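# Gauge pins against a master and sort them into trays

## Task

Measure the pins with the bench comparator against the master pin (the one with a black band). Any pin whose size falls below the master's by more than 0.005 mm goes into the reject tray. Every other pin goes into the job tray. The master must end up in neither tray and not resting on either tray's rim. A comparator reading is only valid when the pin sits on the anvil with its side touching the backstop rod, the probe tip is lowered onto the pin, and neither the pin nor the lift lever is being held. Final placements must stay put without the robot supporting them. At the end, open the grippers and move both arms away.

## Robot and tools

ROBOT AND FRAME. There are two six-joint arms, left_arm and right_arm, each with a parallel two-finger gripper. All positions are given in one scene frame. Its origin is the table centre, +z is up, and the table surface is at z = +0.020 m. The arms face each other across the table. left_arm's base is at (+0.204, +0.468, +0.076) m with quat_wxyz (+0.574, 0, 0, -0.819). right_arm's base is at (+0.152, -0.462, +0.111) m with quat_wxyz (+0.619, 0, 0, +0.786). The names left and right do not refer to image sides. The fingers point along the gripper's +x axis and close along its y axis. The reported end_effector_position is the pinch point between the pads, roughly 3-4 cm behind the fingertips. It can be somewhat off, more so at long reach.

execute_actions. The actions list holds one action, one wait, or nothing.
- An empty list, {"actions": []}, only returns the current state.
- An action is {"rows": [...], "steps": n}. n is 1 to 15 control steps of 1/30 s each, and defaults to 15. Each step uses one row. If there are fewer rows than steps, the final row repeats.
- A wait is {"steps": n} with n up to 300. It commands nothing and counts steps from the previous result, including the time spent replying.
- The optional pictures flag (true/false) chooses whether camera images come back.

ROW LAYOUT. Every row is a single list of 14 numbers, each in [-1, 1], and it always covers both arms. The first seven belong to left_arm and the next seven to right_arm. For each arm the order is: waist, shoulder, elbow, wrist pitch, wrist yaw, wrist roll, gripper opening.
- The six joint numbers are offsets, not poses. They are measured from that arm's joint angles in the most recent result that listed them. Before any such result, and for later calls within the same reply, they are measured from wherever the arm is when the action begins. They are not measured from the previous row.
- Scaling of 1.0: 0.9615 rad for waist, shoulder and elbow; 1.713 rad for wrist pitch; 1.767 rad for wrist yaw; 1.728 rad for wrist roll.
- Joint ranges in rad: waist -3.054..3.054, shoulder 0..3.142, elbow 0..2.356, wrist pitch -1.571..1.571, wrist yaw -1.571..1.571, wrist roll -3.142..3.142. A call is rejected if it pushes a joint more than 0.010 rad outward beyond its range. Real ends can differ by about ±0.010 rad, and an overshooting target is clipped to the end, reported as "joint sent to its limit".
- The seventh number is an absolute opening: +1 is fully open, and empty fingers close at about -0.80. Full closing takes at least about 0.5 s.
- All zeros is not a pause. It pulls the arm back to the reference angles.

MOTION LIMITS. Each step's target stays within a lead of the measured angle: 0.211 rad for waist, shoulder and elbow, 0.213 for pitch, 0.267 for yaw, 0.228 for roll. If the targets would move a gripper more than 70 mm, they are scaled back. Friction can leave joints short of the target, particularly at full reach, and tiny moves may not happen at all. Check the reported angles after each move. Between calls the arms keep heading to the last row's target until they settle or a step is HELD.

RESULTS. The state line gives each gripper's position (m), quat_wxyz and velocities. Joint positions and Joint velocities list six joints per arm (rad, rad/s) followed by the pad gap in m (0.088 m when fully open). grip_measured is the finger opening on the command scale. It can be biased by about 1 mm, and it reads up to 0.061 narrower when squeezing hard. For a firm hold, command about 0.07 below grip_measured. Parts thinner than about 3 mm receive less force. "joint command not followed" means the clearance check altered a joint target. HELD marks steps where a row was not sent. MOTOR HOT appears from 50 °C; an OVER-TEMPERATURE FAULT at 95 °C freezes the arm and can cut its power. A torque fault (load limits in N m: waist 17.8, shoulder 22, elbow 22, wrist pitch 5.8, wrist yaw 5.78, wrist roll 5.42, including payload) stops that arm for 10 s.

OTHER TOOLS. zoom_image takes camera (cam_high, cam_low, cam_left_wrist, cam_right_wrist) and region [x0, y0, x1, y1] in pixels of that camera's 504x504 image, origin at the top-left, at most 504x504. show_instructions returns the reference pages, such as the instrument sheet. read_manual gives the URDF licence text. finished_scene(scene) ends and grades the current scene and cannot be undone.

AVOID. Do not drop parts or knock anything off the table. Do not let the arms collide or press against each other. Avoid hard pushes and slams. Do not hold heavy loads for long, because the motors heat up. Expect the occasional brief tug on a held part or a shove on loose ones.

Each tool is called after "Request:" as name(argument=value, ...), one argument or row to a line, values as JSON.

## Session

Request:
execute_actions(
  actions=[],
)

Request:
show_instructions(
)

Scene clock: 0.00 s of 9600.00 s.
left_arm: end_effector_position=(+0.2181, +0.0284, +0.2313) grip_measured=+0.997 end_effector_quat_wxyz=(+0.369, +0.094, -0.239, -0.893) end_effector_velocity=(+0.003, -0.002, -0.003) end_effector_angular_velocity=(+0.026, +0.013, +0.024) | right_arm: end_effector_position=(+0.1352, -0.3521, +0.2101) grip_measured=+0.987 end_effector_quat_wxyz=(+0.574, -0.425, +0.535, +0.451) end_effector_velocity=(-0.000, -0.005, -0.001) end_effector_angular_velocity=(-0.028, +0.002, -0.004)
Joint positions: left_arm=[0.693 1.978 0.868 1.128 1.135 0.503 0.088] | right_arm=[-0.042  0.855  0.671 -1.329  0.033  0.428  0.087]
Joint velocities: left_arm=[ 0.002 -0.002 -0.002 -0.022 -0.022 -0.007  0.   ] | right_arm=[ 0.002  0.002 -0.002 -0.022 -0.007  0.007 -0.   ]
Motor temperatures (°C, as the motors report them): left_arm=[17 24 24 23 19 19] | right_arm=[18 26 29 27 19 19]
Heat: left arm: hottest shoulder 24 °C (+0.0 °C/min); right arm: hottest elbow 29 °C (+0.0 °C/min).

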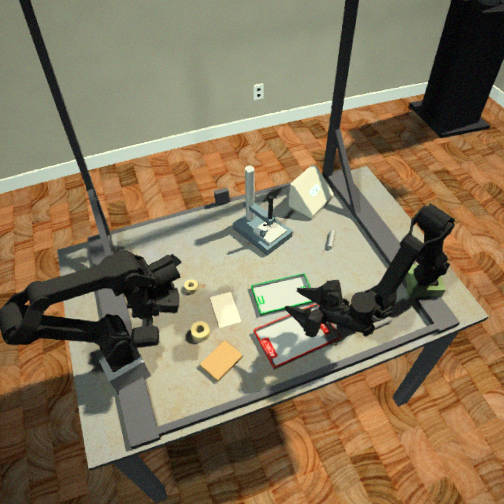

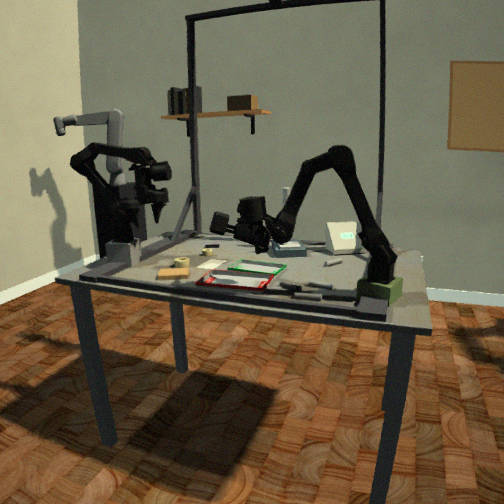

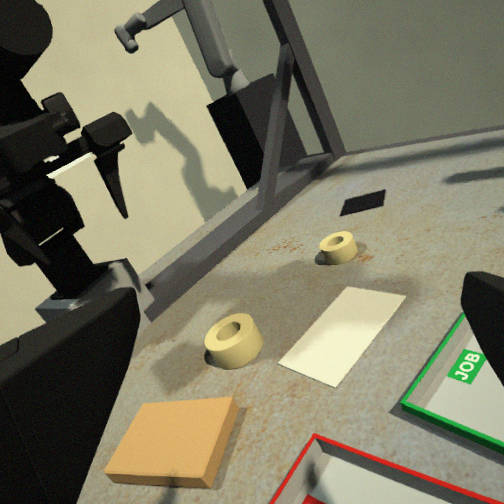

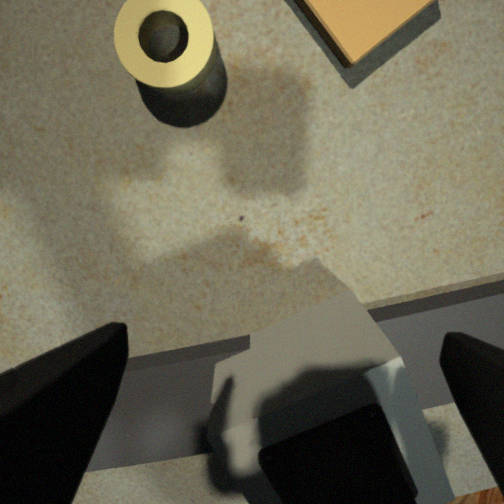

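Reference images for this scene: Instrument sheet page 1.

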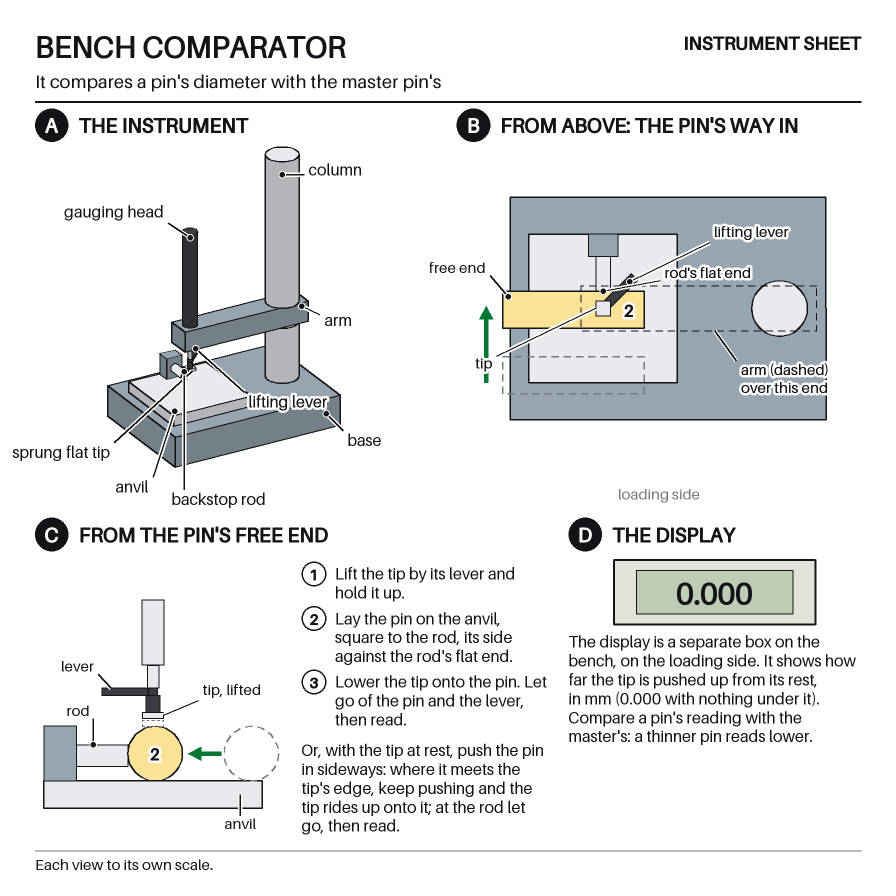

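Request:
execute_actions(
  actions=[
    {"rows":[[0,-0.3,0,0,0,0,0,0,0,0,0,0,0,1],[0,-0.6,0,0,0,0,0,0,0,0,0,0,0,1],[-0.2,-0.8,-0.1,-0.1,-0.2,-0.1,0,0,0,0,0,0,0,1],[-0.4,-0.8,-0.2,-0.2,-0.4,-0.2,0,0,0,0,0,0,0,1],[-0.72,-0.8,-0.33,-0.37,-0.64,-0.29,0,0,0,0,0,0,0,1]],"steps":15},
  ],
  pictures=false,
)

Request:
execute_actions(
  actions=[
    {"steps":30},
  ],
)

Request:
zoom_image(
  camera="cam_high",
  region=[200,150,480,430],
)

Scene clock: 10.13 s of 9600.00 s.
left_arm: end_effector_position=(+0.0629, +0.1194, +0.2927) grip_measured=+0.006 end_effector_quat_wxyz=(+0.518, +0.058, +0.037, -0.853) end_effector_velocity=(+0.154, -0.010, +0.153) end_effector_angular_velocity=(-0.333, -0.023, +1.544) | right_arm: end_effector_position=(+0.1352, -0.3521, +0.2101) grip_measured=+0.987 end_effector_quat_wxyz=(+0.574, -0.425, +0.535, +0.451) end_effector_velocity=(+0.002, -0.003, -0.002) end_effector_angular_velocity=(-0.011, -0.010, +0.004)
Joint positions: left_arm=[0.023 1.233 0.561 0.532 0.154 0.017 0.039] | right_arm=[-0.042  0.855  0.671 -1.329  0.033  0.428  0.087]
Joint velocities: left_arm=[-0.354 -0.598  0.017 -0.286 -1.897 -0.139 -0.002] | right_arm=[-0.002 -0.002 -0.007 -0.007  0.007 -0.007  0.   ]
Motor temperatures (°C, as the motors report them): left_arm=[17 26 25 24 19 19] | right_arm=[18 25 30 27 19 19]
Heat: left arm: hottest shoulder 26 °C (+11.8 °C/min); right arm: hottest elbow 30 °C (+5.9 °C/min).
Steps of this call (steps 1 to 90: nothing new was sent; then 6.63 s passed at rest; steps 91 to 105: all 15 steps of this action). Readings (joint positions):
91: left_arm=[0.693 1.953 0.868 1.120 1.134 0.503] | right_arm=[-0.042 0.855 0.671 -1.329 0.033 0.428]
92: left_arm=[0.693 1.923 0.861 1.113 1.134 0.503] | right_arm=[-0.042 0.855 0.671 -1.329 0.033 0.428]
94: left_arm=[0.635 1.813 0.814 1.034 0.977 0.401] | right_arm=[-0.042 0.855 0.671 -1.329 0.033 0.428]
98: left_arm=[0.395 1.556 0.647 0.805 0.696 0.156] | right_arm=[-0.042 0.855 0.671 -1.329 0.033 0.428]
105: the state above

Scene clock: 11.13 s of 9600.00 s.
left_arm: end_effector_position=(+0.0776, +0.1168, +0.2914) grip_measured=+0.002 end_effector_quat_wxyz=(+0.570, +0.065, +0.042, -0.818) end_effector_velocity=(+0.003, +0.001, -0.004) end_effector_angular_velocity=(+0.013, -0.001, +0.020) | right_arm: end_effector_position=(+0.1352, -0.3521, +0.2101) grip_measured=+0.987 end_effector_quat_wxyz=(+0.574, -0.425, +0.535, +0.451) end_effector_velocity=(-0.003, -0.003, -0.000) end_effector_angular_velocity=(-0.007, +0.020, +0.021)
Joint positions: left_arm=[0.005 1.211 0.559 0.497 0.01  0.007 0.039] | right_arm=[-0.042  0.855  0.671 -1.329  0.033  0.428  0.087]
Joint velocities: left_arm=[-0.002 -0.002 -0.007 -0.007 -0.022 -0.007  0.   ] | right_arm=[-0.002 -0.007 -0.002 -0.007 -0.022 -0.022  0.   ]
Motor temperatures (°C, as the motors report them): left_arm=[17 26 25 25 19 19] | right_arm=[18 25 30 27 19 19]
Heat: left arm: hottest shoulder 26 °C (+10.8 °C/min); right arm: hottest elbow 30 °C (+5.4 °C/min).
Steps of this call (steps 1 to 30: the robot went on to your last target). Readings (joint positions):
1: left_arm=[0.016 1.218 0.561 0.523 0.104 0.014] | right_arm=[-0.042 0.855 0.671 -1.329 0.033 0.428]
2: left_arm=[0.014 1.212 0.561 0.513 0.071 0.011] | right_arm=[-0.042 0.855 0.671 -1.329 0.033 0.428]
4: left_arm=[0.011 1.211 0.561 0.500 0.037 0.009] | right_arm=[-0.042 0.855 0.671 -1.329 0.033 0.428]
8: left_arm=[0.006 1.211 0.559 0.497 0.016 0.007] | right_arm=[-0.042 0.855 0.671 -1.329 0.033 0.428]
30: the state above
All arms were judged still, so your last target was given up. Only a new action makes them travel on or press farther. Fingers that are still opening or closing keep moving.

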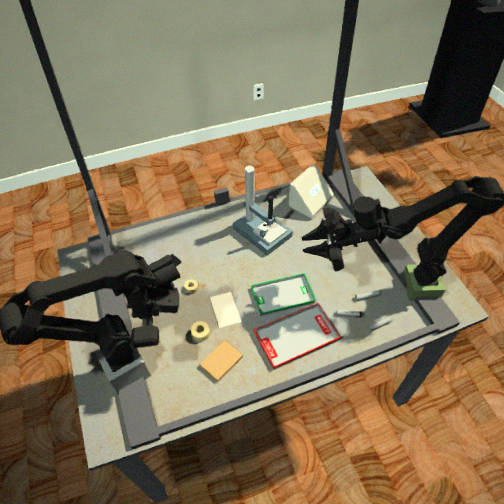

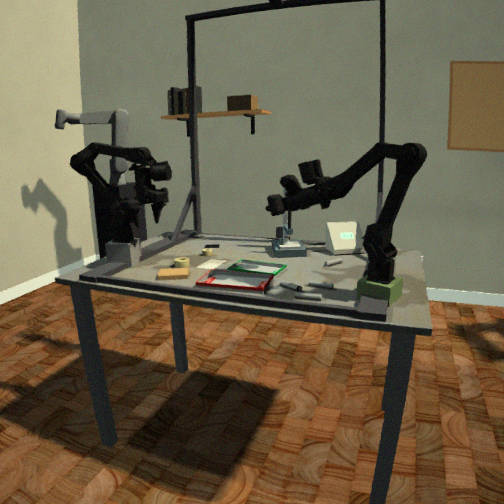

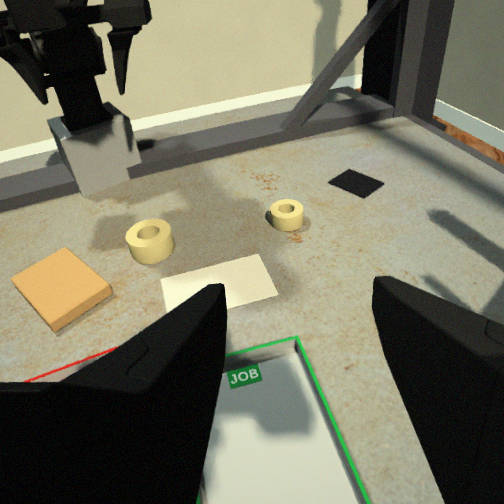

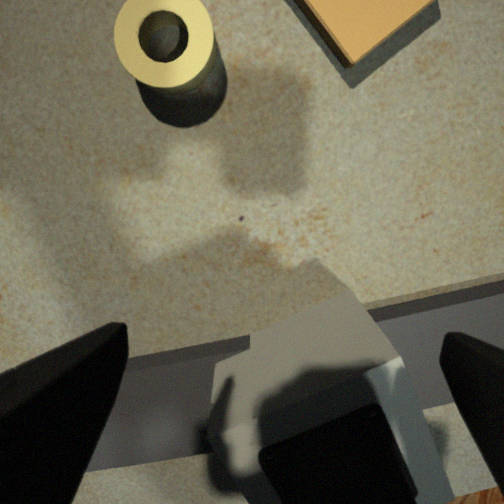

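Region (200, 150, 480, 430) of cam_high's 504x504 image, scaled by 1.800, with more detail than that image has.

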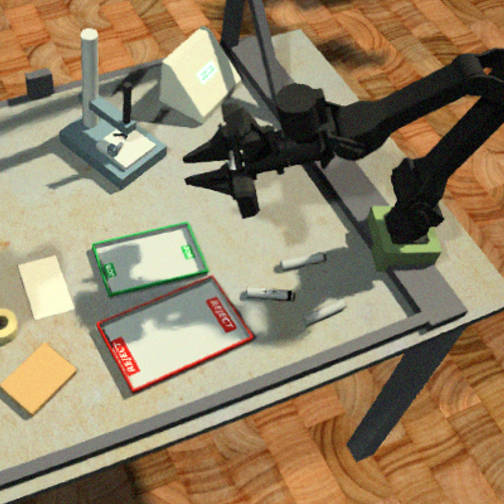

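Request:
execute_actions(
  actions=[
    {"rows":[[-0.2,0.1,0.25,-0.3,0,0,0.3,0,0,0,0,0,0,1],[-0.4,0.2,0.5,-0.6,0,0,0.3,0,0,0,0,0,0,1],[-0.608,0.35,0.748,-0.923,0,0,0.3,0,0,0,0,0,0,1],[-0.608,0.35,0.748,-0.923,0,0,0.3,0,0,0,0,0,0,1],[-0.608,0.35,0.748,-0.923,0,0,0.3,0,0,0,0,0,0,1],[-0.608,0.35,0.748,-0.923,0,0,0.3,0,0,0,0,0,0,1],[-0.608,0.35,0.748,-0.923,0,0,0.3,0,0,0,0,0,0,1],[-0.608,0.35,0.748,-0.923,0,0,0.3,0,0,0,0,0,0,1],[-0.608,0.45,0.748,-0.923,0,0,0.3,0,0,0,0,0,0,1],[-0.608,0.575,0.748,-0.923,0,0,0.3,0,0,0,0,0,0,1]],"steps":15},
  ],
  pictures=false,
)

Request:
execute_actions(
  actions=[
    {"steps":25},
  ],
)

Scene clock: 40.03 s of 9600.00 s.
left_arm: end_effector_position=(-0.1634, +0.1924, +0.2207) grip_measured=+0.297 end_effector_quat_wxyz=(+0.287, +0.368, +0.123, -0.876) end_effector_velocity=(+0.100, +0.214, -0.313) end_effector_angular_velocity=(+1.159, -1.551, -0.242) | right_arm: end_effector_position=(+0.1352, -0.3521, +0.2101) grip_measured=+0.987 end_effector_quat_wxyz=(+0.574, -0.425, +0.535, +0.451) end_effector_velocity=(-0.001, -0.001, +0.001) end_effector_angular_velocity=(-0.004, +0.006, +0.005)
Joint positions: left_arm=[-0.577  1.735  1.243 -0.306  0.011  0.006  0.054] | right_arm=[-0.042  0.855  0.671 -1.329  0.033  0.428  0.087]
Joint velocities: left_arm=[-0.242  0.364  0.354 -1.927 -0.007  0.007  0.001] | right_arm=[-0.002 -0.002  0.002 -0.007 -0.007 -0.007 -0.   ]
Motor temperatures (°C, as the motors report them): left_arm=[17 25 27 27 19 19] | right_arm=[18 25 32 26 19 19]
Heat: left arm: hottest elbow 27 °C (+4.5 °C/min); right arm: hottest elbow 32 °C (+4.5 °C/min).
Steps of this call (steps 1 to 90: nothing new was sent; then 25.40 s passed at rest; steps 91 to 105: all 15 steps of this action). Readings (joint positions):
91: left_arm=[-0.016 1.223 0.588 0.442 -0.008 0.006] | right_arm=[-0.042 0.855 0.671 -1.329 0.033 0.428]
92: left_arm=[-0.061 1.254 0.632 0.388 -0.008 0.006] | right_arm=[-0.042 0.855 0.671 -1.329 0.033 0.428]
94: left_arm=[-0.159 1.347 0.738 0.301 -0.000 0.006] | right_arm=[-0.042 0.855 0.671 -1.329 0.033 0.428]
98: left_arm=[-0.350 1.490 0.923 0.096 0.001 0.006] | right_arm=[-0.042 0.855 0.671 -1.329 0.033 0.428]
105: the state above

Scene clock: 40.87 s of 9600.00 s.
left_arm: end_effector_position=(-0.0478, +0.2817, +0.1589) grip_measured=+0.298 end_effector_quat_wxyz=(+0.218, +0.669, +0.224, -0.674) end_effector_velocity=(+0.001, -0.000, -0.001) end_effector_angular_velocity=(-0.007, -0.002, +0.005) | right_arm: end_effector_position=(+0.1352, -0.3521, +0.2101) grip_measured=+0.987 end_effector_quat_wxyz=(+0.574, -0.425, +0.535, +0.451) end_effector_velocity=(+0.001, -0.008, -0.001) end_effector_angular_velocity=(-0.038, -0.000, +0.005)
Joint positions: left_arm=[-0.582  1.756  1.269 -1.081  0.011  0.006  0.054] | right_arm=[-0.042  0.855  0.671 -1.329  0.033  0.428  0.087]
Joint velocities: left_arm=[-0.002 -0.002 -0.007  0.007 -0.007 -0.007 -0.   ] | right_arm=[-0.002 -0.002 -0.002 -0.037 -0.007 -0.007 -0.   ]
Motor temperatures (°C, as the motors report them): left_arm=[17 25 27 27 19 19] | right_arm=[18 25 32 26 19 19]
Heat: left arm: hottest elbow 27 °C (+4.4 °C/min); right arm: hottest elbow 32 °C (+4.4 °C/min).
Steps of this call (steps 1 to 25: the robot went on to your last target). Readings (joint positions):
1: left_arm=[-0.582 1.743 1.251 -0.374 0.011 0.006] | right_arm=[-0.042 0.855 0.671 -1.329 0.033 0.428]
2: left_arm=[-0.583 1.748 1.255 -0.441 0.011 0.006] | right_arm=[-0.042 0.855 0.671 -1.329 0.033 0.428]
4: left_arm=[-0.582 1.754 1.259 -0.574 0.011 0.006] | right_arm=[-0.042 0.855 0.671 -1.329 0.033 0.428]
8: left_arm=[-0.582 1.755 1.265 -0.837 0.011 0.006] | right_arm=[-0.042 0.855 0.671 -1.329 0.033 0.428]
25: the state above

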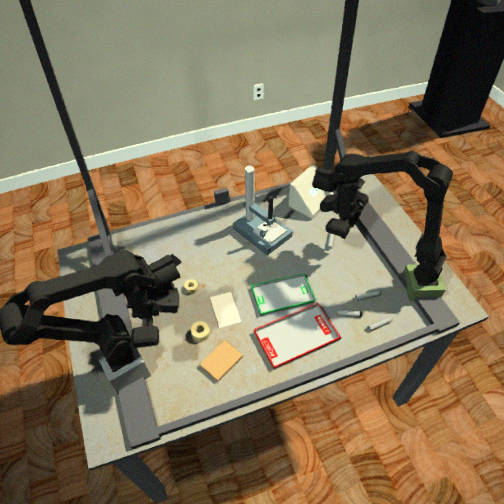

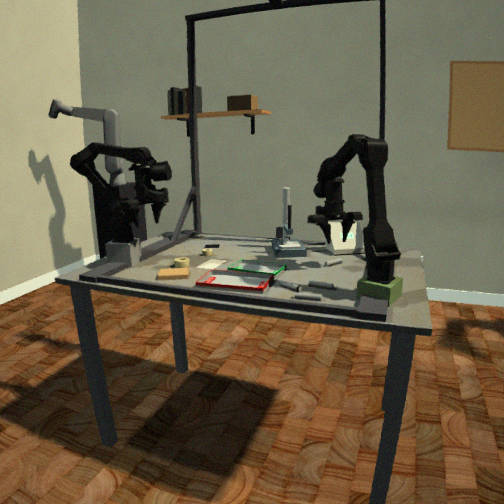

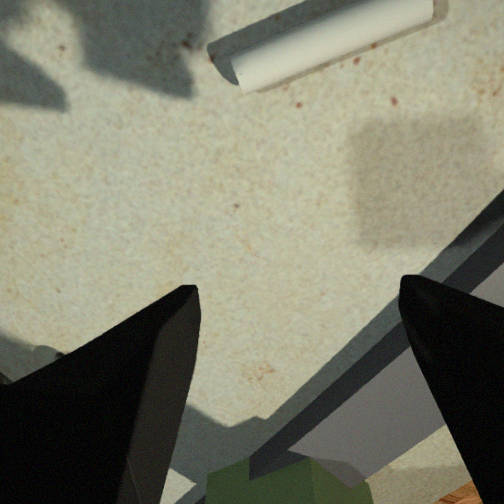

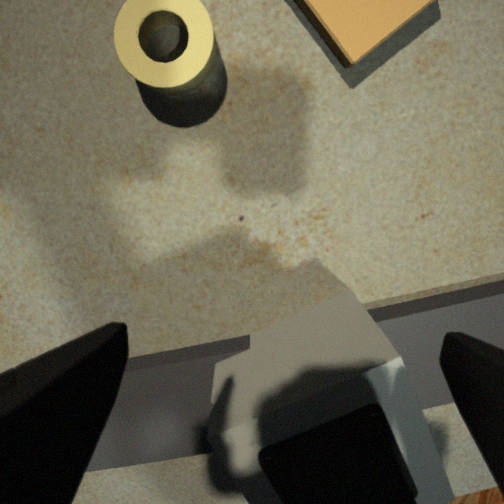

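Request:
execute_actions(
  actions=[
    {"rows":[[-0.02,0.07,0.1,0.01,0,0.2,0.3,0,0,0,0,0,0,1],[-0.04,0.14,0.2,0.02,0,0.4,0.3,0,0,0,0,0,0,1],[-0.054,0.2,0.259,0.03,0,0.685,0.3,0,0,0,0,0,0,1],[-0.054,0.25,0.259,0.04,0,0.685,0.3,0,0,0,0,0,0,1],[-0.054,0.3,0.259,0.047,0,0.685,0.3,0,0,0,0,0,0,1],[-0.054,0.345,0.259,0.047,0,0.685,0.3,0,0,0,0,0,0,1]],"steps":15},
  ],
  pictures=false,
)

Request:
execute_actions(
  actions=[
    {"steps":15},
  ],
)

Scene clock: 52.07 s of 9600.00 s.
left_arm: end_effector_position=(-0.1179, +0.2540, +0.1077) grip_measured=+0.298 end_effector_quat_wxyz=(-0.163, +0.688, -0.154, -0.690) end_effector_velocity=(-0.018, -0.010, +0.027) end_effector_angular_velocity=(-0.043, +0.129, -1.895) | right_arm: end_effector_position=(+0.1352, -0.3521, +0.2101) grip_measured=+0.987 end_effector_quat_wxyz=(+0.574, -0.425, +0.535, +0.451) end_effector_velocity=(+0.002, -0.005, -0.001) end_effector_angular_velocity=(-0.025, -0.013, +0.004)
Joint positions: left_arm=[-0.633  2.088  1.513 -1.004  0.011  1.043  0.054] | right_arm=[-0.042  0.855  0.671 -1.329  0.033  0.428  0.087]
Joint velocities: left_arm=[ 0.002 -0.046  0.042  0.022  0.022  1.897  0.   ] | right_arm=[-0.002  0.002 -0.002 -0.022  0.007 -0.007 -0.   ]
Motor temperatures (°C, as the motors report them): left_arm=[17 26 27 26 19 19] | right_arm=[18 24 32 26 19 19]
Heat: left arm: hottest elbow 27 °C (+3.5 °C/min); right arm: hottest elbow 32 °C (+3.5 °C/min).
Steps of this call (steps 1 to 30: the robot went on to your last target; steps 31 to 90: nothing new was sent; then 7.70 s passed at rest; steps 91 to 105: all 15 steps of this action). Readings (joint positions):
91: left_arm=[-0.582 1.767 1.284 -1.090 0.011 0.065] | right_arm=[-0.042 0.855 0.671 -1.329 0.033 0.428]
92: left_arm=[-0.587 1.793 1.322 -1.091 0.011 0.138] | right_arm=[-0.042 0.855 0.671 -1.329 0.033 0.428]
94: left_arm=[-0.608 1.878 1.429 -1.038 0.011 0.279] | right_arm=[-0.042 0.855 0.671 -1.329 0.033 0.428]
98: left_arm=[-0.632 2.026 1.514 -1.006 0.011 0.558] | right_arm=[-0.042 0.855 0.671 -1.329 0.033 0.428]
105: the state above

Scene clock: 52.57 s of 9600.00 s.
left_arm: end_effector_position=(-0.1183, +0.2537, +0.1081) grip_measured=+0.298 end_effector_quat_wxyz=(-0.211, +0.674, -0.203, -0.678) end_effector_velocity=(+0.005, -0.002, -0.001) end_effector_angular_velocity=(-0.011, -0.023, +0.024) | right_arm: end_effector_position=(+0.1352, -0.3521, +0.2101) grip_measured=+0.987 end_effector_quat_wxyz=(+0.574, -0.425, +0.535, +0.451) end_effector_velocity=(-0.000, -0.001, +0.001) end_effector_angular_velocity=(-0.004, +0.006, +0.000)
Joint positions: left_arm=[-0.633  2.087  1.514 -1.003  0.011  1.184  0.054] | right_arm=[-0.042  0.855  0.671 -1.329  0.033  0.428  0.087]
Joint velocities: left_arm=[ 0.002 -0.002 -0.007 -0.007 -0.022 -0.022 -0.   ] | right_arm=[-0.007 -0.002  0.002 -0.007 -0.007 -0.007 -0.   ]
Motor temperatures (°C, as the motors report them): left_arm=[17 26 27 26 19 19] | right_arm=[18 24 32 26 19 19]
Heat: left arm: hottest elbow 27 °C (+3.4 °C/min); right arm: hottest elbow 32 °C (+3.4 °C/min).
Steps of this call (steps 1 to 15: the robot went on to your last target). Readings (joint positions):
1: left_arm=[-0.633 2.087 1.514 -1.003 0.011 1.091] | right_arm=[-0.042 0.855 0.671 -1.329 0.033 0.428]
2: left_arm=[-0.633 2.087 1.514 -1.003 0.011 1.122] | right_arm=[-0.042 0.855 0.671 -1.329 0.033 0.428]
4: left_arm=[-0.633 2.087 1.514 -1.003 0.011 1.156] | right_arm=[-0.042 0.855 0.671 -1.329 0.033 0.428]
8: left_arm=[-0.633 2.087 1.514 -1.003 0.011 1.179] | right_arm=[-0.042 0.855 0.671 -1.329 0.033 0.428]
15: the state above

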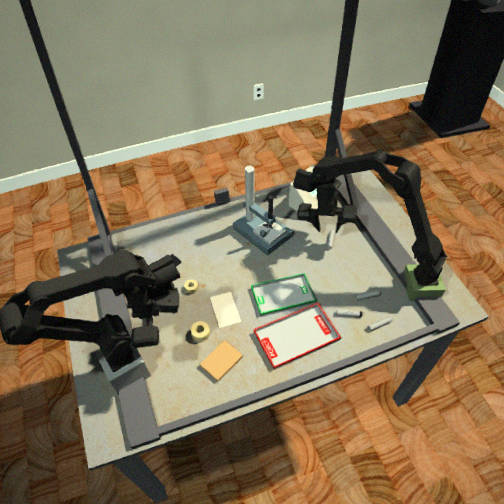

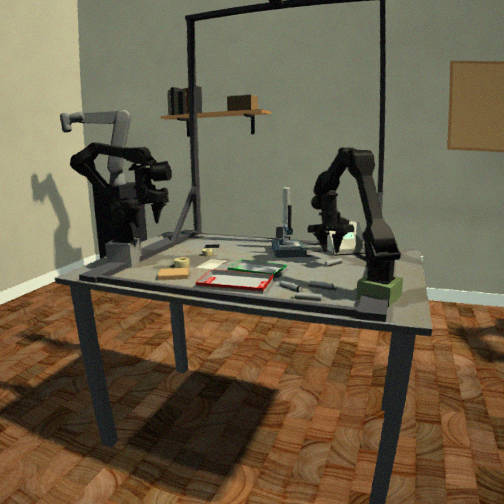

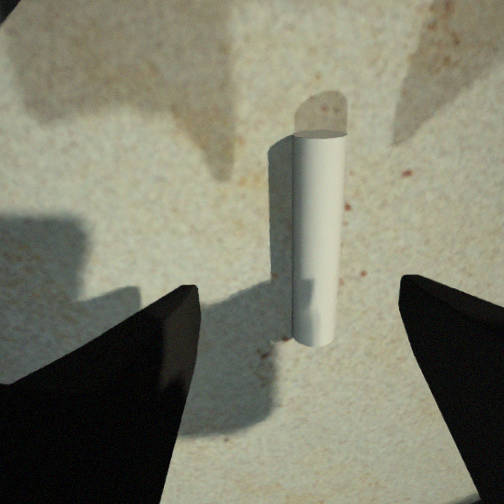

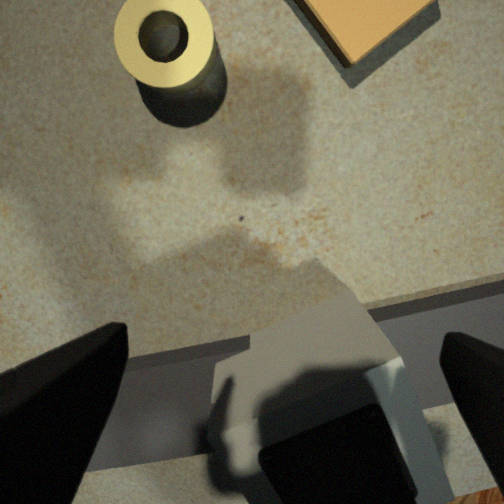

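Request:
execute_actions(
  actions=[
    {"rows":[[0,0.02,-0.02,0.02,0,0,0.3,0,0,0,0,0,0,1],[0,0.04,-0.045,0.045,0,0,0.3,0,0,0,0,0,0,1],[0,0.06,-0.07,0.07,0,0,0.3,0,0,0,0,0,0,1],[0,0.078,-0.083,0.089,0,0,0.3,0,0,0,0,0,0,1]],"steps":15},
  ],
)

Scene clock: 57.83 s of 9600.00 s.
left_arm: end_effector_position=(-0.1241, +0.2497, +0.0706) grip_measured=+0.298 end_effector_quat_wxyz=(-0.204, +0.669, -0.211, -0.683) end_effector_velocity=(+0.003, +0.002, -0.001) end_effector_angular_velocity=(+0.001, -0.014, +0.005) | right_arm: end_effector_position=(+0.1352, -0.3521, +0.2101) grip_measured=+0.987 end_effector_quat_wxyz=(+0.574, -0.425, +0.535, +0.451) end_effector_velocity=(-0.000, -0.002, -0.001) end_effector_angular_velocity=(-0.014, +0.004, +0.005)
Joint positions: left_arm=[-0.633  2.148  1.449 -0.851  0.009  1.185  0.054] | right_arm=[-0.042  0.855  0.671 -1.329  0.033  0.428  0.087]
Joint velocities: left_arm=[-0.002 -0.002 -0.007 -0.007 -0.007 -0.007  0.   ] | right_arm=[-0.002  0.002 -0.002 -0.007 -0.007 -0.007 -0.   ]
Motor temperatures (°C, as the motors report them): left_arm=[17 27 27 25 19 19] | right_arm=[18 24 32 26 19 19]
Heat: left arm: hottest shoulder 27 °C (+3.1 °C/min); right arm: hottest elbow 32 °C (+3.1 °C/min).
Steps of this call (steps 1 to 15: the robot went on to your last target; steps 16 to 90: nothing new was sent; then 1.77 s passed at rest; steps 91 to 105: all 15 steps of this action). Readings (joint positions):
91: left_arm=[-0.633 2.087 1.513 -0.998 0.011 1.185] | right_arm=[-0.042 0.855 0.671 -1.329 0.033 0.428]
92: left_arm=[-0.633 2.090 1.506 -0.978 0.011 1.185] | right_arm=[-0.042 0.855 0.671 -1.329 0.033 0.428]
94: left_arm=[-0.633 2.104 1.484 -0.916 0.011 1.185] | right_arm=[-0.042 0.855 0.671 -1.329 0.033 0.428]
98: left_arm=[-0.633 2.148 1.450 -0.869 0.010 1.185] | right_arm=[-0.042 0.855 0.671 -1.329 0.033 0.428]
105: the state above

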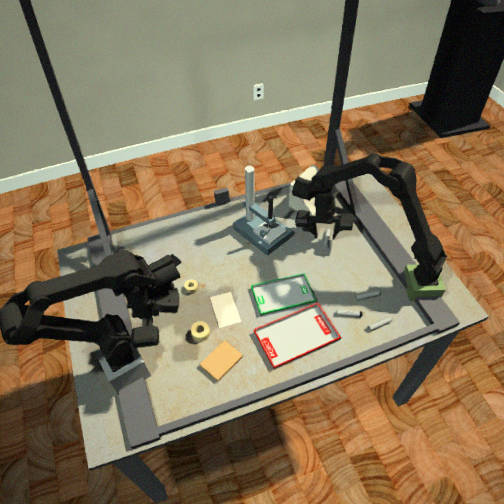

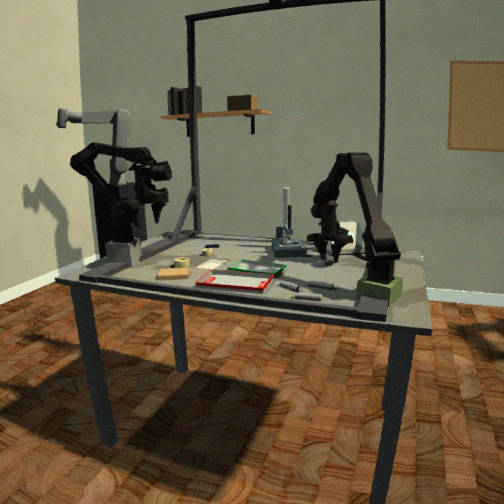

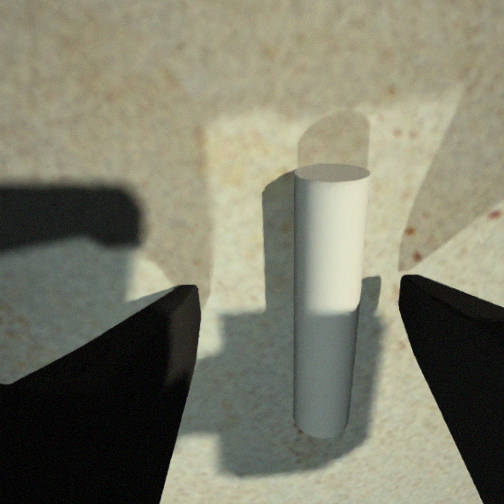

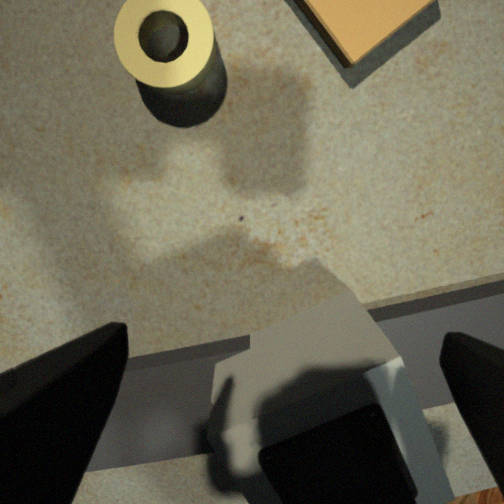

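Request:
execute_actions(
  actions=[
    {"rows":[[0,0.012,0,0,0,0,0.1,0,0,0,0,0,0,1],[0,0.012,0,0,0,0,-0.1,0,0,0,0,0,0,1],[0,0.012,0,0,0,0,-0.3,0,0,0,0,0,0,1],[0,0.012,0,0,0,0,-0.56,0,0,0,0,0,0,1]],"steps":15},
  ],
  pictures=false,
)

Request:
execute_actions(
  actions=[
    {"rows":[[0,-0.05,0,0,0,0,-0.56,0,0,0,0,0,0,1],[0,-0.11,-0.02,0,0,0,-0.56,0,0,0,0,0,0,1],[0.03,-0.17,-0.05,0,0,-0.1,-0.56,0,0,0,0,0,0,1],[0.08,-0.23,-0.1,0,0,-0.3,-0.56,0,0,0,0,0,0,1],[0.14,-0.25,-0.146,0,0,-0.5,-0.56,0,0,0,0,0,0,1],[0.189,-0.25,-0.146,-0.03,0,-0.686,-0.56,0,0,0,0,0,0,1]],"steps":15},
  ],
  pictures=false,
)

Request:
execute_actions(
  actions=[
    {"steps":20},
  ],
)

Scene clock: 70.93 s of 9600.00 s.
left_arm: end_effector_position=(-0.1236, +0.2500, +0.0700) grip_measured=-0.513 end_effector_quat_wxyz=(-0.204, +0.669, -0.210, -0.683) end_effector_velocity=(+0.001, +0.001, +0.002) end_effector_angular_velocity=(-0.005, -0.006, +0.005) | right_arm: end_effector_position=(+0.1352, -0.3521, +0.2101) grip_measured=+0.987 end_effector_quat_wxyz=(+0.574, -0.425, +0.535, +0.451) end_effector_velocity=(+0.000, -0.003, -0.002) end_effector_angular_velocity=(-0.014, +0.003, +0.015)
Joint positions: left_arm=[-0.633  2.148  1.447 -0.851  0.009  1.185  0.014] | right_arm=[-0.042  0.855  0.671 -1.329  0.033  0.428  0.087]
Joint velocities: left_arm=[-0.002 -0.007 -0.002 -0.007 -0.007 -0.007 -0.   ] | right_arm=[-0.007 -0.002 -0.007 -0.007 -0.007 -0.022  0.   ]
Motor temperatures (°C, as the motors report them): left_arm=[17 28 27 24 19 19] | right_arm=[18 24 32 26 19 19]
Heat: left arm: hottest shoulder 28 °C (+2.0 °C/min); right arm: hottest elbow 32 °C (+2.0 °C/min).
Steps of this call (steps 1 to 15: the robot went on to your last target; steps 16 to 140: nothing new was sent; then 7.93 s passed at rest; steps 141 to 155: all 15 steps of this action). Readings (joint positions):
141: left_arm=[-0.633 2.148 1.447 -0.851 0.009 1.185] | right_arm=[-0.042 0.855 0.671 -1.329 0.033 0.428]
142: left_arm=[-0.633 2.148 1.447 -0.851 0.009 1.185] | right_arm=[-0.042 0.855 0.671 -1.329 0.033 0.428]
144: left_arm=[-0.633 2.148 1.447 -0.851 0.009 1.185] | right_arm=[-0.042 0.855 0.671 -1.329 0.033 0.428]
148: left_arm=[-0.633 2.148 1.447 -0.851 0.009 1.185] | right_arm=[-0.042 0.855 0.671 -1.329 0.033 0.428]
155: the state above

Scene clock: 71.43 s of 9600.00 s.
left_arm: end_effector_position=(-0.0529, +0.2171, +0.1226) grip_measured=-0.512 end_effector_quat_wxyz=(+0.177, +0.664, +0.153, -0.710) end_effector_velocity=(-0.001, +0.023, -0.013) end_effector_angular_velocity=(+0.141, +0.060, +2.002) | right_arm: end_effector_position=(+0.1352, -0.3521, +0.2101) grip_measured=+0.987 end_effector_quat_wxyz=(+0.574, -0.425, +0.535, +0.451) end_effector_velocity=(-0.003, -0.003, -0.001) end_effector_angular_velocity=(-0.012, +0.019, +0.026)
Joint positions: left_arm=[-0.448  1.908  1.311 -0.901  0.005  0.304  0.014] | right_arm=[-0.042  0.855  0.671 -1.329  0.033  0.428  0.087]
Joint velocities: left_arm=[-0.051 -0.002 -0.056  0.007 -0.007 -2.059 -0.   ] | right_arm=[ 0.002 -0.002 -0.002 -0.007 -0.022 -0.022 -0.   ]
Motor temperatures (°C, as the motors report them): left_arm=[17 28 27 24 19 19] | right_arm=[18 24 32 26 19 19]
Heat: left arm: hottest shoulder 28 °C (+2.0 °C/min); right arm: hottest elbow 32 °C (+2.0 °C/min).
Steps of this call (steps 1 to 15: all 15 steps of this action). Readings (joint positions):
1: left_arm=[-0.633 2.143 1.447 -0.851 0.009 1.185] | right_arm=[-0.042 0.855 0.671 -1.329 0.033 0.428]
2: left_arm=[-0.633 2.131 1.443 -0.850 0.009 1.185] | right_arm=[-0.042 0.855 0.671 -1.329 0.033 0.428]
4: left_arm=[-0.624 2.073 1.407 -0.848 0.011 1.074] | right_arm=[-0.042 0.855 0.671 -1.329 0.033 0.428]
8: left_arm=[-0.495 1.929 1.339 -0.886 0.010 0.796] | right_arm=[-0.042 0.855 0.671 -1.329 0.033 0.428]
15: the state above

Scene clock: 72.10 s of 9600.00 s.
left_arm: end_effector_position=(-0.0532, +0.2176, +0.1225) grip_measured=-0.512 end_effector_quat_wxyz=(+0.273, +0.631, +0.257, -0.679) end_effector_velocity=(+0.002, -0.004, +0.000) end_effector_angular_velocity=(-0.020, -0.010, +0.011) | right_arm: end_effector_position=(+0.1352, -0.3521, +0.2101) grip_measured=+0.987 end_effector_quat_wxyz=(+0.574, -0.425, +0.535, +0.451) end_effector_velocity=(-0.001, -0.001, +0.001) end_effector_angular_velocity=(-0.004, +0.006, +0.005)
Joint positions: left_arm=[-0.45   1.908  1.311 -0.901  0.005  0.005  0.014] | right_arm=[-0.042  0.855  0.671 -1.329  0.033  0.428  0.087]
Joint velocities: left_arm=[ 0.002 -0.002 -0.002  0.007 -0.022 -0.007 -0.   ] | right_arm=[-0.002 -0.002  0.002 -0.007 -0.007 -0.007  0.   ]
Motor temperatures (°C, as the motors report them): left_arm=[17 28 27 24 19 19] | right_arm=[18 24 32 26 19 19]
Heat: left arm: hottest shoulder 28 °C (+2.0 °C/min); right arm: hottest elbow 32 °C (+2.0 °C/min).
Steps of this call (steps 1 to 20: the robot went on to your last target). Readings (joint positions):
1: left_arm=[-0.450 1.908 1.311 -0.901 0.005 0.234] | right_arm=[-0.042 0.855 0.671 -1.329 0.033 0.428]
2: left_arm=[-0.450 1.908 1.311 -0.901 0.005 0.163] | right_arm=[-0.042 0.855 0.671 -1.329 0.033 0.428]
4: left_arm=[-0.450 1.908 1.311 -0.901 0.005 0.075] | right_arm=[-0.042 0.855 0.671 -1.329 0.033 0.428]
8: left_arm=[-0.450 1.908 1.311 -0.901 0.005 0.019] | right_arm=[-0.042 0.855 0.671 -1.329 0.033 0.428]
20: the state above

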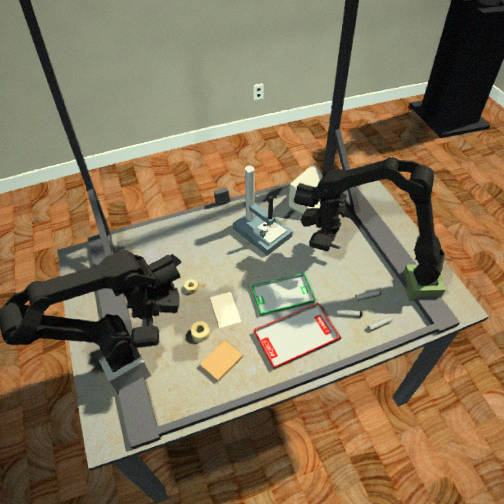

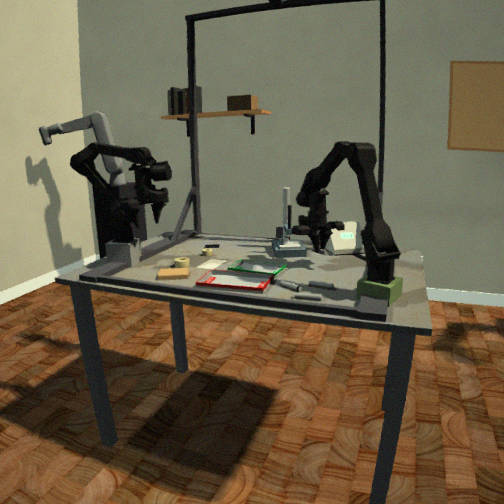

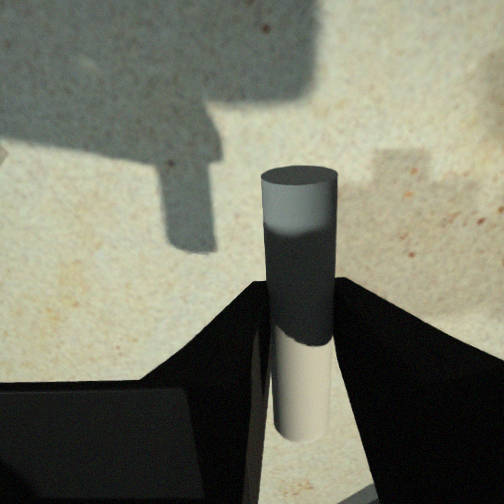

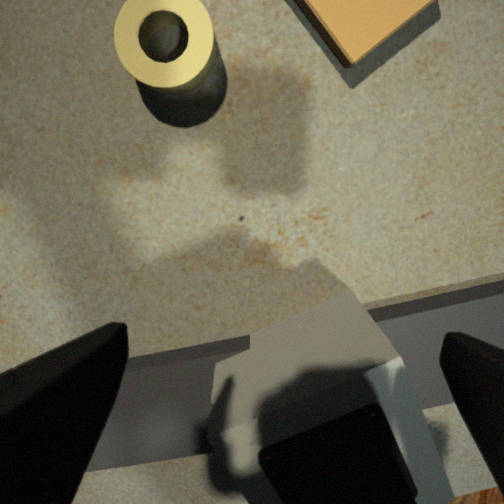

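Request:
execute_actions(
  actions=[
    {"rows":[[0,0.04,0,0.01,0,0,-0.62,0,0,0,0,0,0,1],[0,0.08,0,0.025,0,0,-0.62,0,0,0,0,0,0,1],[0,0.12,0,0.04,0,0,-0.62,0,0,0,0,0,0,1],[0,0.15,0,0.05,0,0,-0.62,0,0,0,0,0,0,1],[0,0.165,0,0.052,0,0,-0.62,0,0,0,0,0,0,1],[0,0.178,0,0.052,0,0,-0.62,0,0,0,0,0,0,1]],"steps":15},
  ],
  pictures=false,
)

Scene clock: 82.07 s of 9600.00 s.
left_arm: end_effector_position=(-0.0571, +0.2138, +0.0679) grip_measured=-0.512 end_effector_quat_wxyz=(+0.263, +0.655, +0.267, -0.656) end_effector_velocity=(-0.003, +0.006, +0.000) end_effector_angular_velocity=(+0.021, +0.010, +0.000) | right_arm: end_effector_position=(+0.1352, -0.3521, +0.2101) grip_measured=+0.987 end_effector_quat_wxyz=(+0.574, -0.425, +0.535, +0.451) end_effector_velocity=(+0.000, -0.005, -0.001) end_effector_angular_velocity=(-0.023, +0.002, +0.005)
Joint positions: left_arm=[-0.45   2.069  1.311 -0.814  0.005  0.005  0.014] | right_arm=[-0.042  0.855  0.671 -1.329  0.033  0.428  0.087]
Joint velocities: left_arm=[-0.007 -0.002 -0.002 -0.007  0.022 -0.007 -0.   ] | right_arm=[-0.002 -0.002 -0.002 -0.022 -0.007 -0.007  0.   ]
Motor temperatures (°C, as the motors report them): left_arm=[17 29 27 24 19 19] | right_arm=[18 24 32 26 19 19]
Heat: left arm: hottest shoulder 29 °C (+3.0 °C/min); right arm: hottest elbow 32 °C (+1.0 °C/min).
Steps of this call (steps 1 to 15: the robot went on to your last target; steps 16 to 90: nothing new was sent; then 6.47 s passed at rest; steps 91 to 105: all 15 steps of this action). Readings (joint positions):
91: left_arm=[-0.450 1.913 1.311 -0.901 0.005 0.005] | right_arm=[-0.042 0.855 0.671 -1.329 0.033 0.428]
92: left_arm=[-0.450 1.923 1.311 -0.894 0.005 0.005] | right_arm=[-0.042 0.855 0.671 -1.329 0.033 0.428]
94: left_arm=[-0.450 1.965 1.313 -0.853 0.005 0.005] | right_arm=[-0.042 0.855 0.671 -1.329 0.033 0.428]
98: left_arm=[-0.450 2.063 1.311 -0.824 0.005 0.005] | right_arm=[-0.042 0.855 0.671 -1.329 0.033 0.428]
105: the state above

Request:
execute_actions(
  actions=[
    {"rows":[[0,0.008,0,0,0,0,-0.4,0,0,0,0,0,0,1],[0,0.008,0,0,0,0,-0.2,0,0,0,0,0,0,1],[0,0.008,0,0,0,0,-0.2,0,0,0,0,0,0,1],[0,0.008,0,0,0,0,-0.2,0,0,0,0,0,0,1],[0,-0.05,0,-0.02,0,0,-0.2,0,0,0,0,0,0,1],[0,-0.12,0,-0.05,0,0,-0.2,0,0,0,0,0,0,1],[0,-0.2,0,-0.08,0,0,-0.2,0,0,0,0,0,0,1],[0,-0.3,-0.05,-0.08,0,0,-0.2,0,0,0,0,0,0,1],[0,-0.4,-0.15,-0.03,0,0,-0.2,0,0,0,0,0,0,1],[0,-0.5,-0.3,0.1,0,0,-0.1,0,0,0,0,0,0,1],[0,-0.55,-0.45,0.25,0,0,0,0,0,0,0,0,0,1],[0,-0.55,-0.55,0.35,0,0,0,0,0,0,0,0,0,1]],"steps":15},
  ],
  pictures=false,
)

Request:
execute_actions(
  actions=[
    {"steps":15},
  ],
  pictures=false,
)

Scene clock: 92.33 s of 9600.00 s.
left_arm: end_effector_position=(-0.0398, +0.2306, +0.1463) grip_measured=-0.029 end_effector_quat_wxyz=(+0.314, +0.502, +0.204, -0.780) end_effector_velocity=(+0.043, +0.047, -0.099) end_effector_angular_velocity=(-0.759, +0.791, -0.004) | right_arm: end_effector_position=(+0.1352, -0.3521, +0.2101) grip_measured=+0.987 end_effector_quat_wxyz=(+0.574, -0.425, +0.535, +0.451) end_effector_velocity=(+0.001, +0.000, -0.002) end_effector_angular_velocity=(+0.003, -0.008, +0.024)
Joint positions: left_arm=[-0.45   1.564  0.925 -0.505  0.005  0.005  0.038] | right_arm=[-0.042  0.855  0.671 -1.329  0.033  0.428  0.087]
Joint velocities: left_arm=[-0.007 -0.75  -1.595  1.941  0.007 -0.007  0.017] | right_arm=[ 0.002 -0.002 -0.007  0.007  0.007 -0.022 -0.   ]
Motor temperatures (°C, as the motors report them): left_arm=[17 29 26 23 19 19] | right_arm=[18 24 33 26 19 19]
Heat: left arm: hottest shoulder 29 °C (+2.0 °C/min); right arm: hottest elbow 33 °C (+2.0 °C/min).
Steps of this call (steps 1 to 15: the robot went on to your last target; steps 16 to 90: nothing new was sent; then 6.77 s passed at rest; steps 91 to 105: all 15 steps of this action). Readings (joint positions):
91: left_arm=[-0.450 2.070 1.311 -0.814 0.005 0.005] | right_arm=[-0.042 0.855 0.671 -1.329 0.033 0.428]
92: left_arm=[-0.450 2.070 1.311 -0.814 0.005 0.005] | right_arm=[-0.042 0.855 0.671 -1.329 0.033 0.428]
94: left_arm=[-0.450 2.070 1.311 -0.814 0.005 0.005] | right_arm=[-0.042 0.855 0.671 -1.329 0.033 0.428]
98: left_arm=[-0.450 1.978 1.295 -0.898 0.005 0.005] | right_arm=[-0.042 0.855 0.671 -1.329 0.033 0.428]
105: the state above

Scene clock: 92.83 s of 9600.00 s.
left_arm: end_effector_position=(-0.0507, +0.2200, +0.1385) grip_measured=-0.002 end_effector_quat_wxyz=(+0.330, +0.433, +0.176, -0.820) end_effector_velocity=(-0.001, -0.001, +0.001) end_effector_angular_velocity=(-0.013, +0.011, +0.008) | right_arm: end_effector_position=(+0.1352, -0.3521, +0.2101) grip_measured=+0.987 end_effector_quat_wxyz=(+0.574, -0.425, +0.535, +0.451) end_effector_velocity=(-0.000, -0.005, -0.001) end_effector_angular_velocity=(-0.023, +0.003, -0.004)
Joint positions: left_arm=[-0.45   1.547  0.792 -0.218  0.005  0.005  0.039] | right_arm=[-0.042  0.855  0.671 -1.329  0.033  0.428  0.087]
Joint velocities: left_arm=[-0.002 -0.002 -0.007  0.022 -0.007 -0.007 -0.   ] | right_arm=[ 0.002 -0.002 -0.002 -0.022 -0.007  0.007 -0.   ]
Motor temperatures (°C, as the motors report them): left_arm=[17 29 27 23 19 19] | right_arm=[18 24 33 26 19 19]
Heat: left arm: hottest shoulder 29 °C (+2.0 °C/min); right arm: hottest elbow 33 °C (+2.0 °C/min).
Steps of this call (steps 1 to 15: the robot went on to your last target). Readings (joint positions):
1: left_arm=[-0.450 1.549 0.880 -0.443 0.005 0.005] | right_arm=[-0.042 0.855 0.671 -1.329 0.033 0.428]
2: left_arm=[-0.450 1.547 0.846 -0.382 0.005 0.005] | right_arm=[-0.042 0.855 0.671 -1.329 0.033 0.428]
4: left_arm=[-0.450 1.551 0.805 -0.296 0.005 0.005] | right_arm=[-0.042 0.855 0.671 -1.329 0.033 0.428]
8: left_arm=[-0.450 1.549 0.793 -0.229 0.005 0.005] | right_arm=[-0.042 0.855 0.671 -1.329 0.033 0.428]
15: the state above

Request:
execute_actions(
  actions=[
    {"rows":[[0,-0.03,-0.05,0.15,0,0,0,0,0,0,0,0,0,1],[0,-0.05,-0.1,0.25,0,0,0,0,0,0,0,0,0,1],[0,-0.05,-0.17,0.33,0,0,0,0,0,0,0,0,0,1],[0,-0.05,-0.24,0.4,0,0,0,0,0,0,0,0,0,1],[0,-0.05,-0.31,0.45,0,0,0,0,0,0,0,0,0,1],[0,-0.05,-0.38,0.46,0,0,0,0,0,0,0,0,0,1],[0,-0.05,-0.45,0.47,0,0,0,0,0,0,0,0,0,1],[0,-0.03,-0.51,0.48,0,0,0,0,0,0,0,0,0,1],[0,0,-0.52,0.49,0,0,0,0,0,0,0,0,0,1],[0,0.03,-0.53,0.5,0,0,0,0,0,0,0,0,0,1],[0,0.05,-0.535,0.51,0,0,0,0,0,0,0,0,0,1],[0,0.07,-0.54,0.52,0,0,0,0,0,0,0,0,0,1]],"steps":15},
  ],
)

Scene clock: 99.00 s of 9600.00 s.
left_arm: end_effector_position=(-0.0224, +0.2477, +0.0828) grip_measured=-0.002 end_effector_quat_wxyz=(+0.353, +0.311, +0.125, -0.874) end_effector_velocity=(-0.037, -0.036, +0.056) end_effector_angular_velocity=(-0.274, +0.282, +0.008) | right_arm: end_effector_position=(+0.1352, -0.3521, +0.2101) grip_measured=+0.987 end_effector_quat_wxyz=(+0.574, -0.425, +0.535, +0.451) end_effector_velocity=(-0.003, -0.003, -0.001) end_effector_angular_velocity=(-0.012, +0.018, +0.035)
Joint positions: left_arm=[-0.45   1.602  0.283  0.635  0.005  0.005  0.039] | right_arm=[-0.042  0.855  0.671 -1.329  0.033  0.428  0.087]
Joint velocities: left_arm=[-0.002  0.061 -0.022  0.476 -0.007 -0.007 -0.   ] | right_arm=[-0.002 -0.002 -0.002 -0.007 -0.022 -0.037 -0.   ]
Motor temperatures (°C, as the motors report them): left_arm=[17 29 26 24 19 19] | right_arm=[18 24 33 26 19 19]
Heat: left arm: hottest shoulder 29 °C (+2.0 °C/min); right arm: hottest elbow 33 °C (+1.0 °C/min).
Steps of this call (steps 1 to 15: the robot went on to your last target; steps 16 to 90: nothing new was sent; then 2.67 s passed at rest; steps 91 to 105: all 15 steps of this action). Readings (joint positions):
91: left_arm=[-0.450 1.543 0.779 -0.163 0.005 0.005] | right_arm=[-0.042 0.855 0.671 -1.329 0.033 0.428]
92: left_arm=[-0.450 1.537 0.757 -0.090 0.005 0.005] | right_arm=[-0.042 0.855 0.671 -1.329 0.033 0.428]
94: left_arm=[-0.450 1.516 0.691 0.053 0.005 0.005] | right_arm=[-0.042 0.855 0.671 -1.329 0.033 0.428]
98: left_arm=[-0.450 1.498 0.465 0.322 0.005 0.005] | right_arm=[-0.042 0.855 0.671 -1.329 0.033 0.428]
105: the state above

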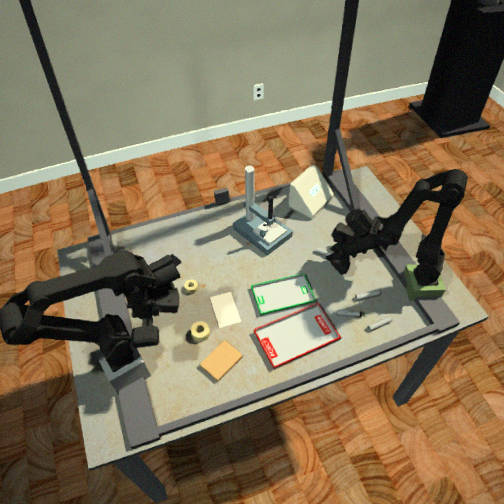

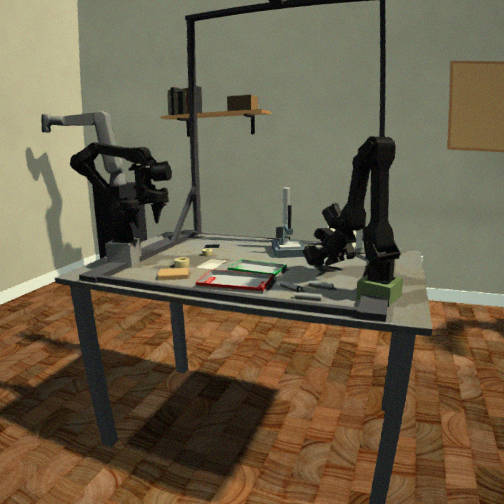

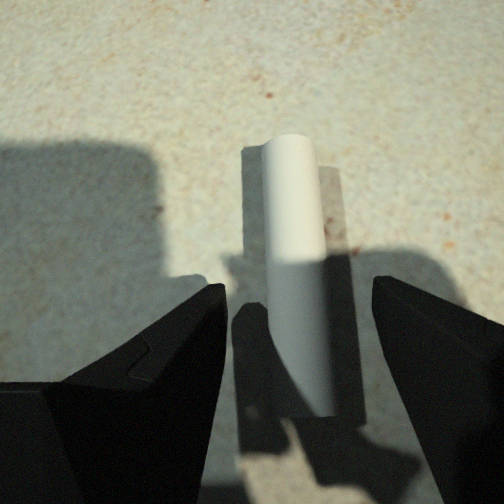

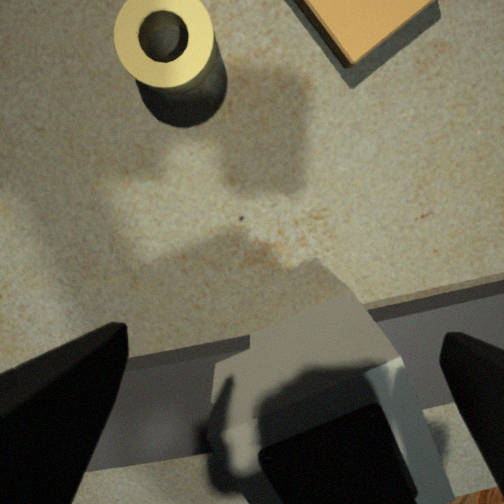

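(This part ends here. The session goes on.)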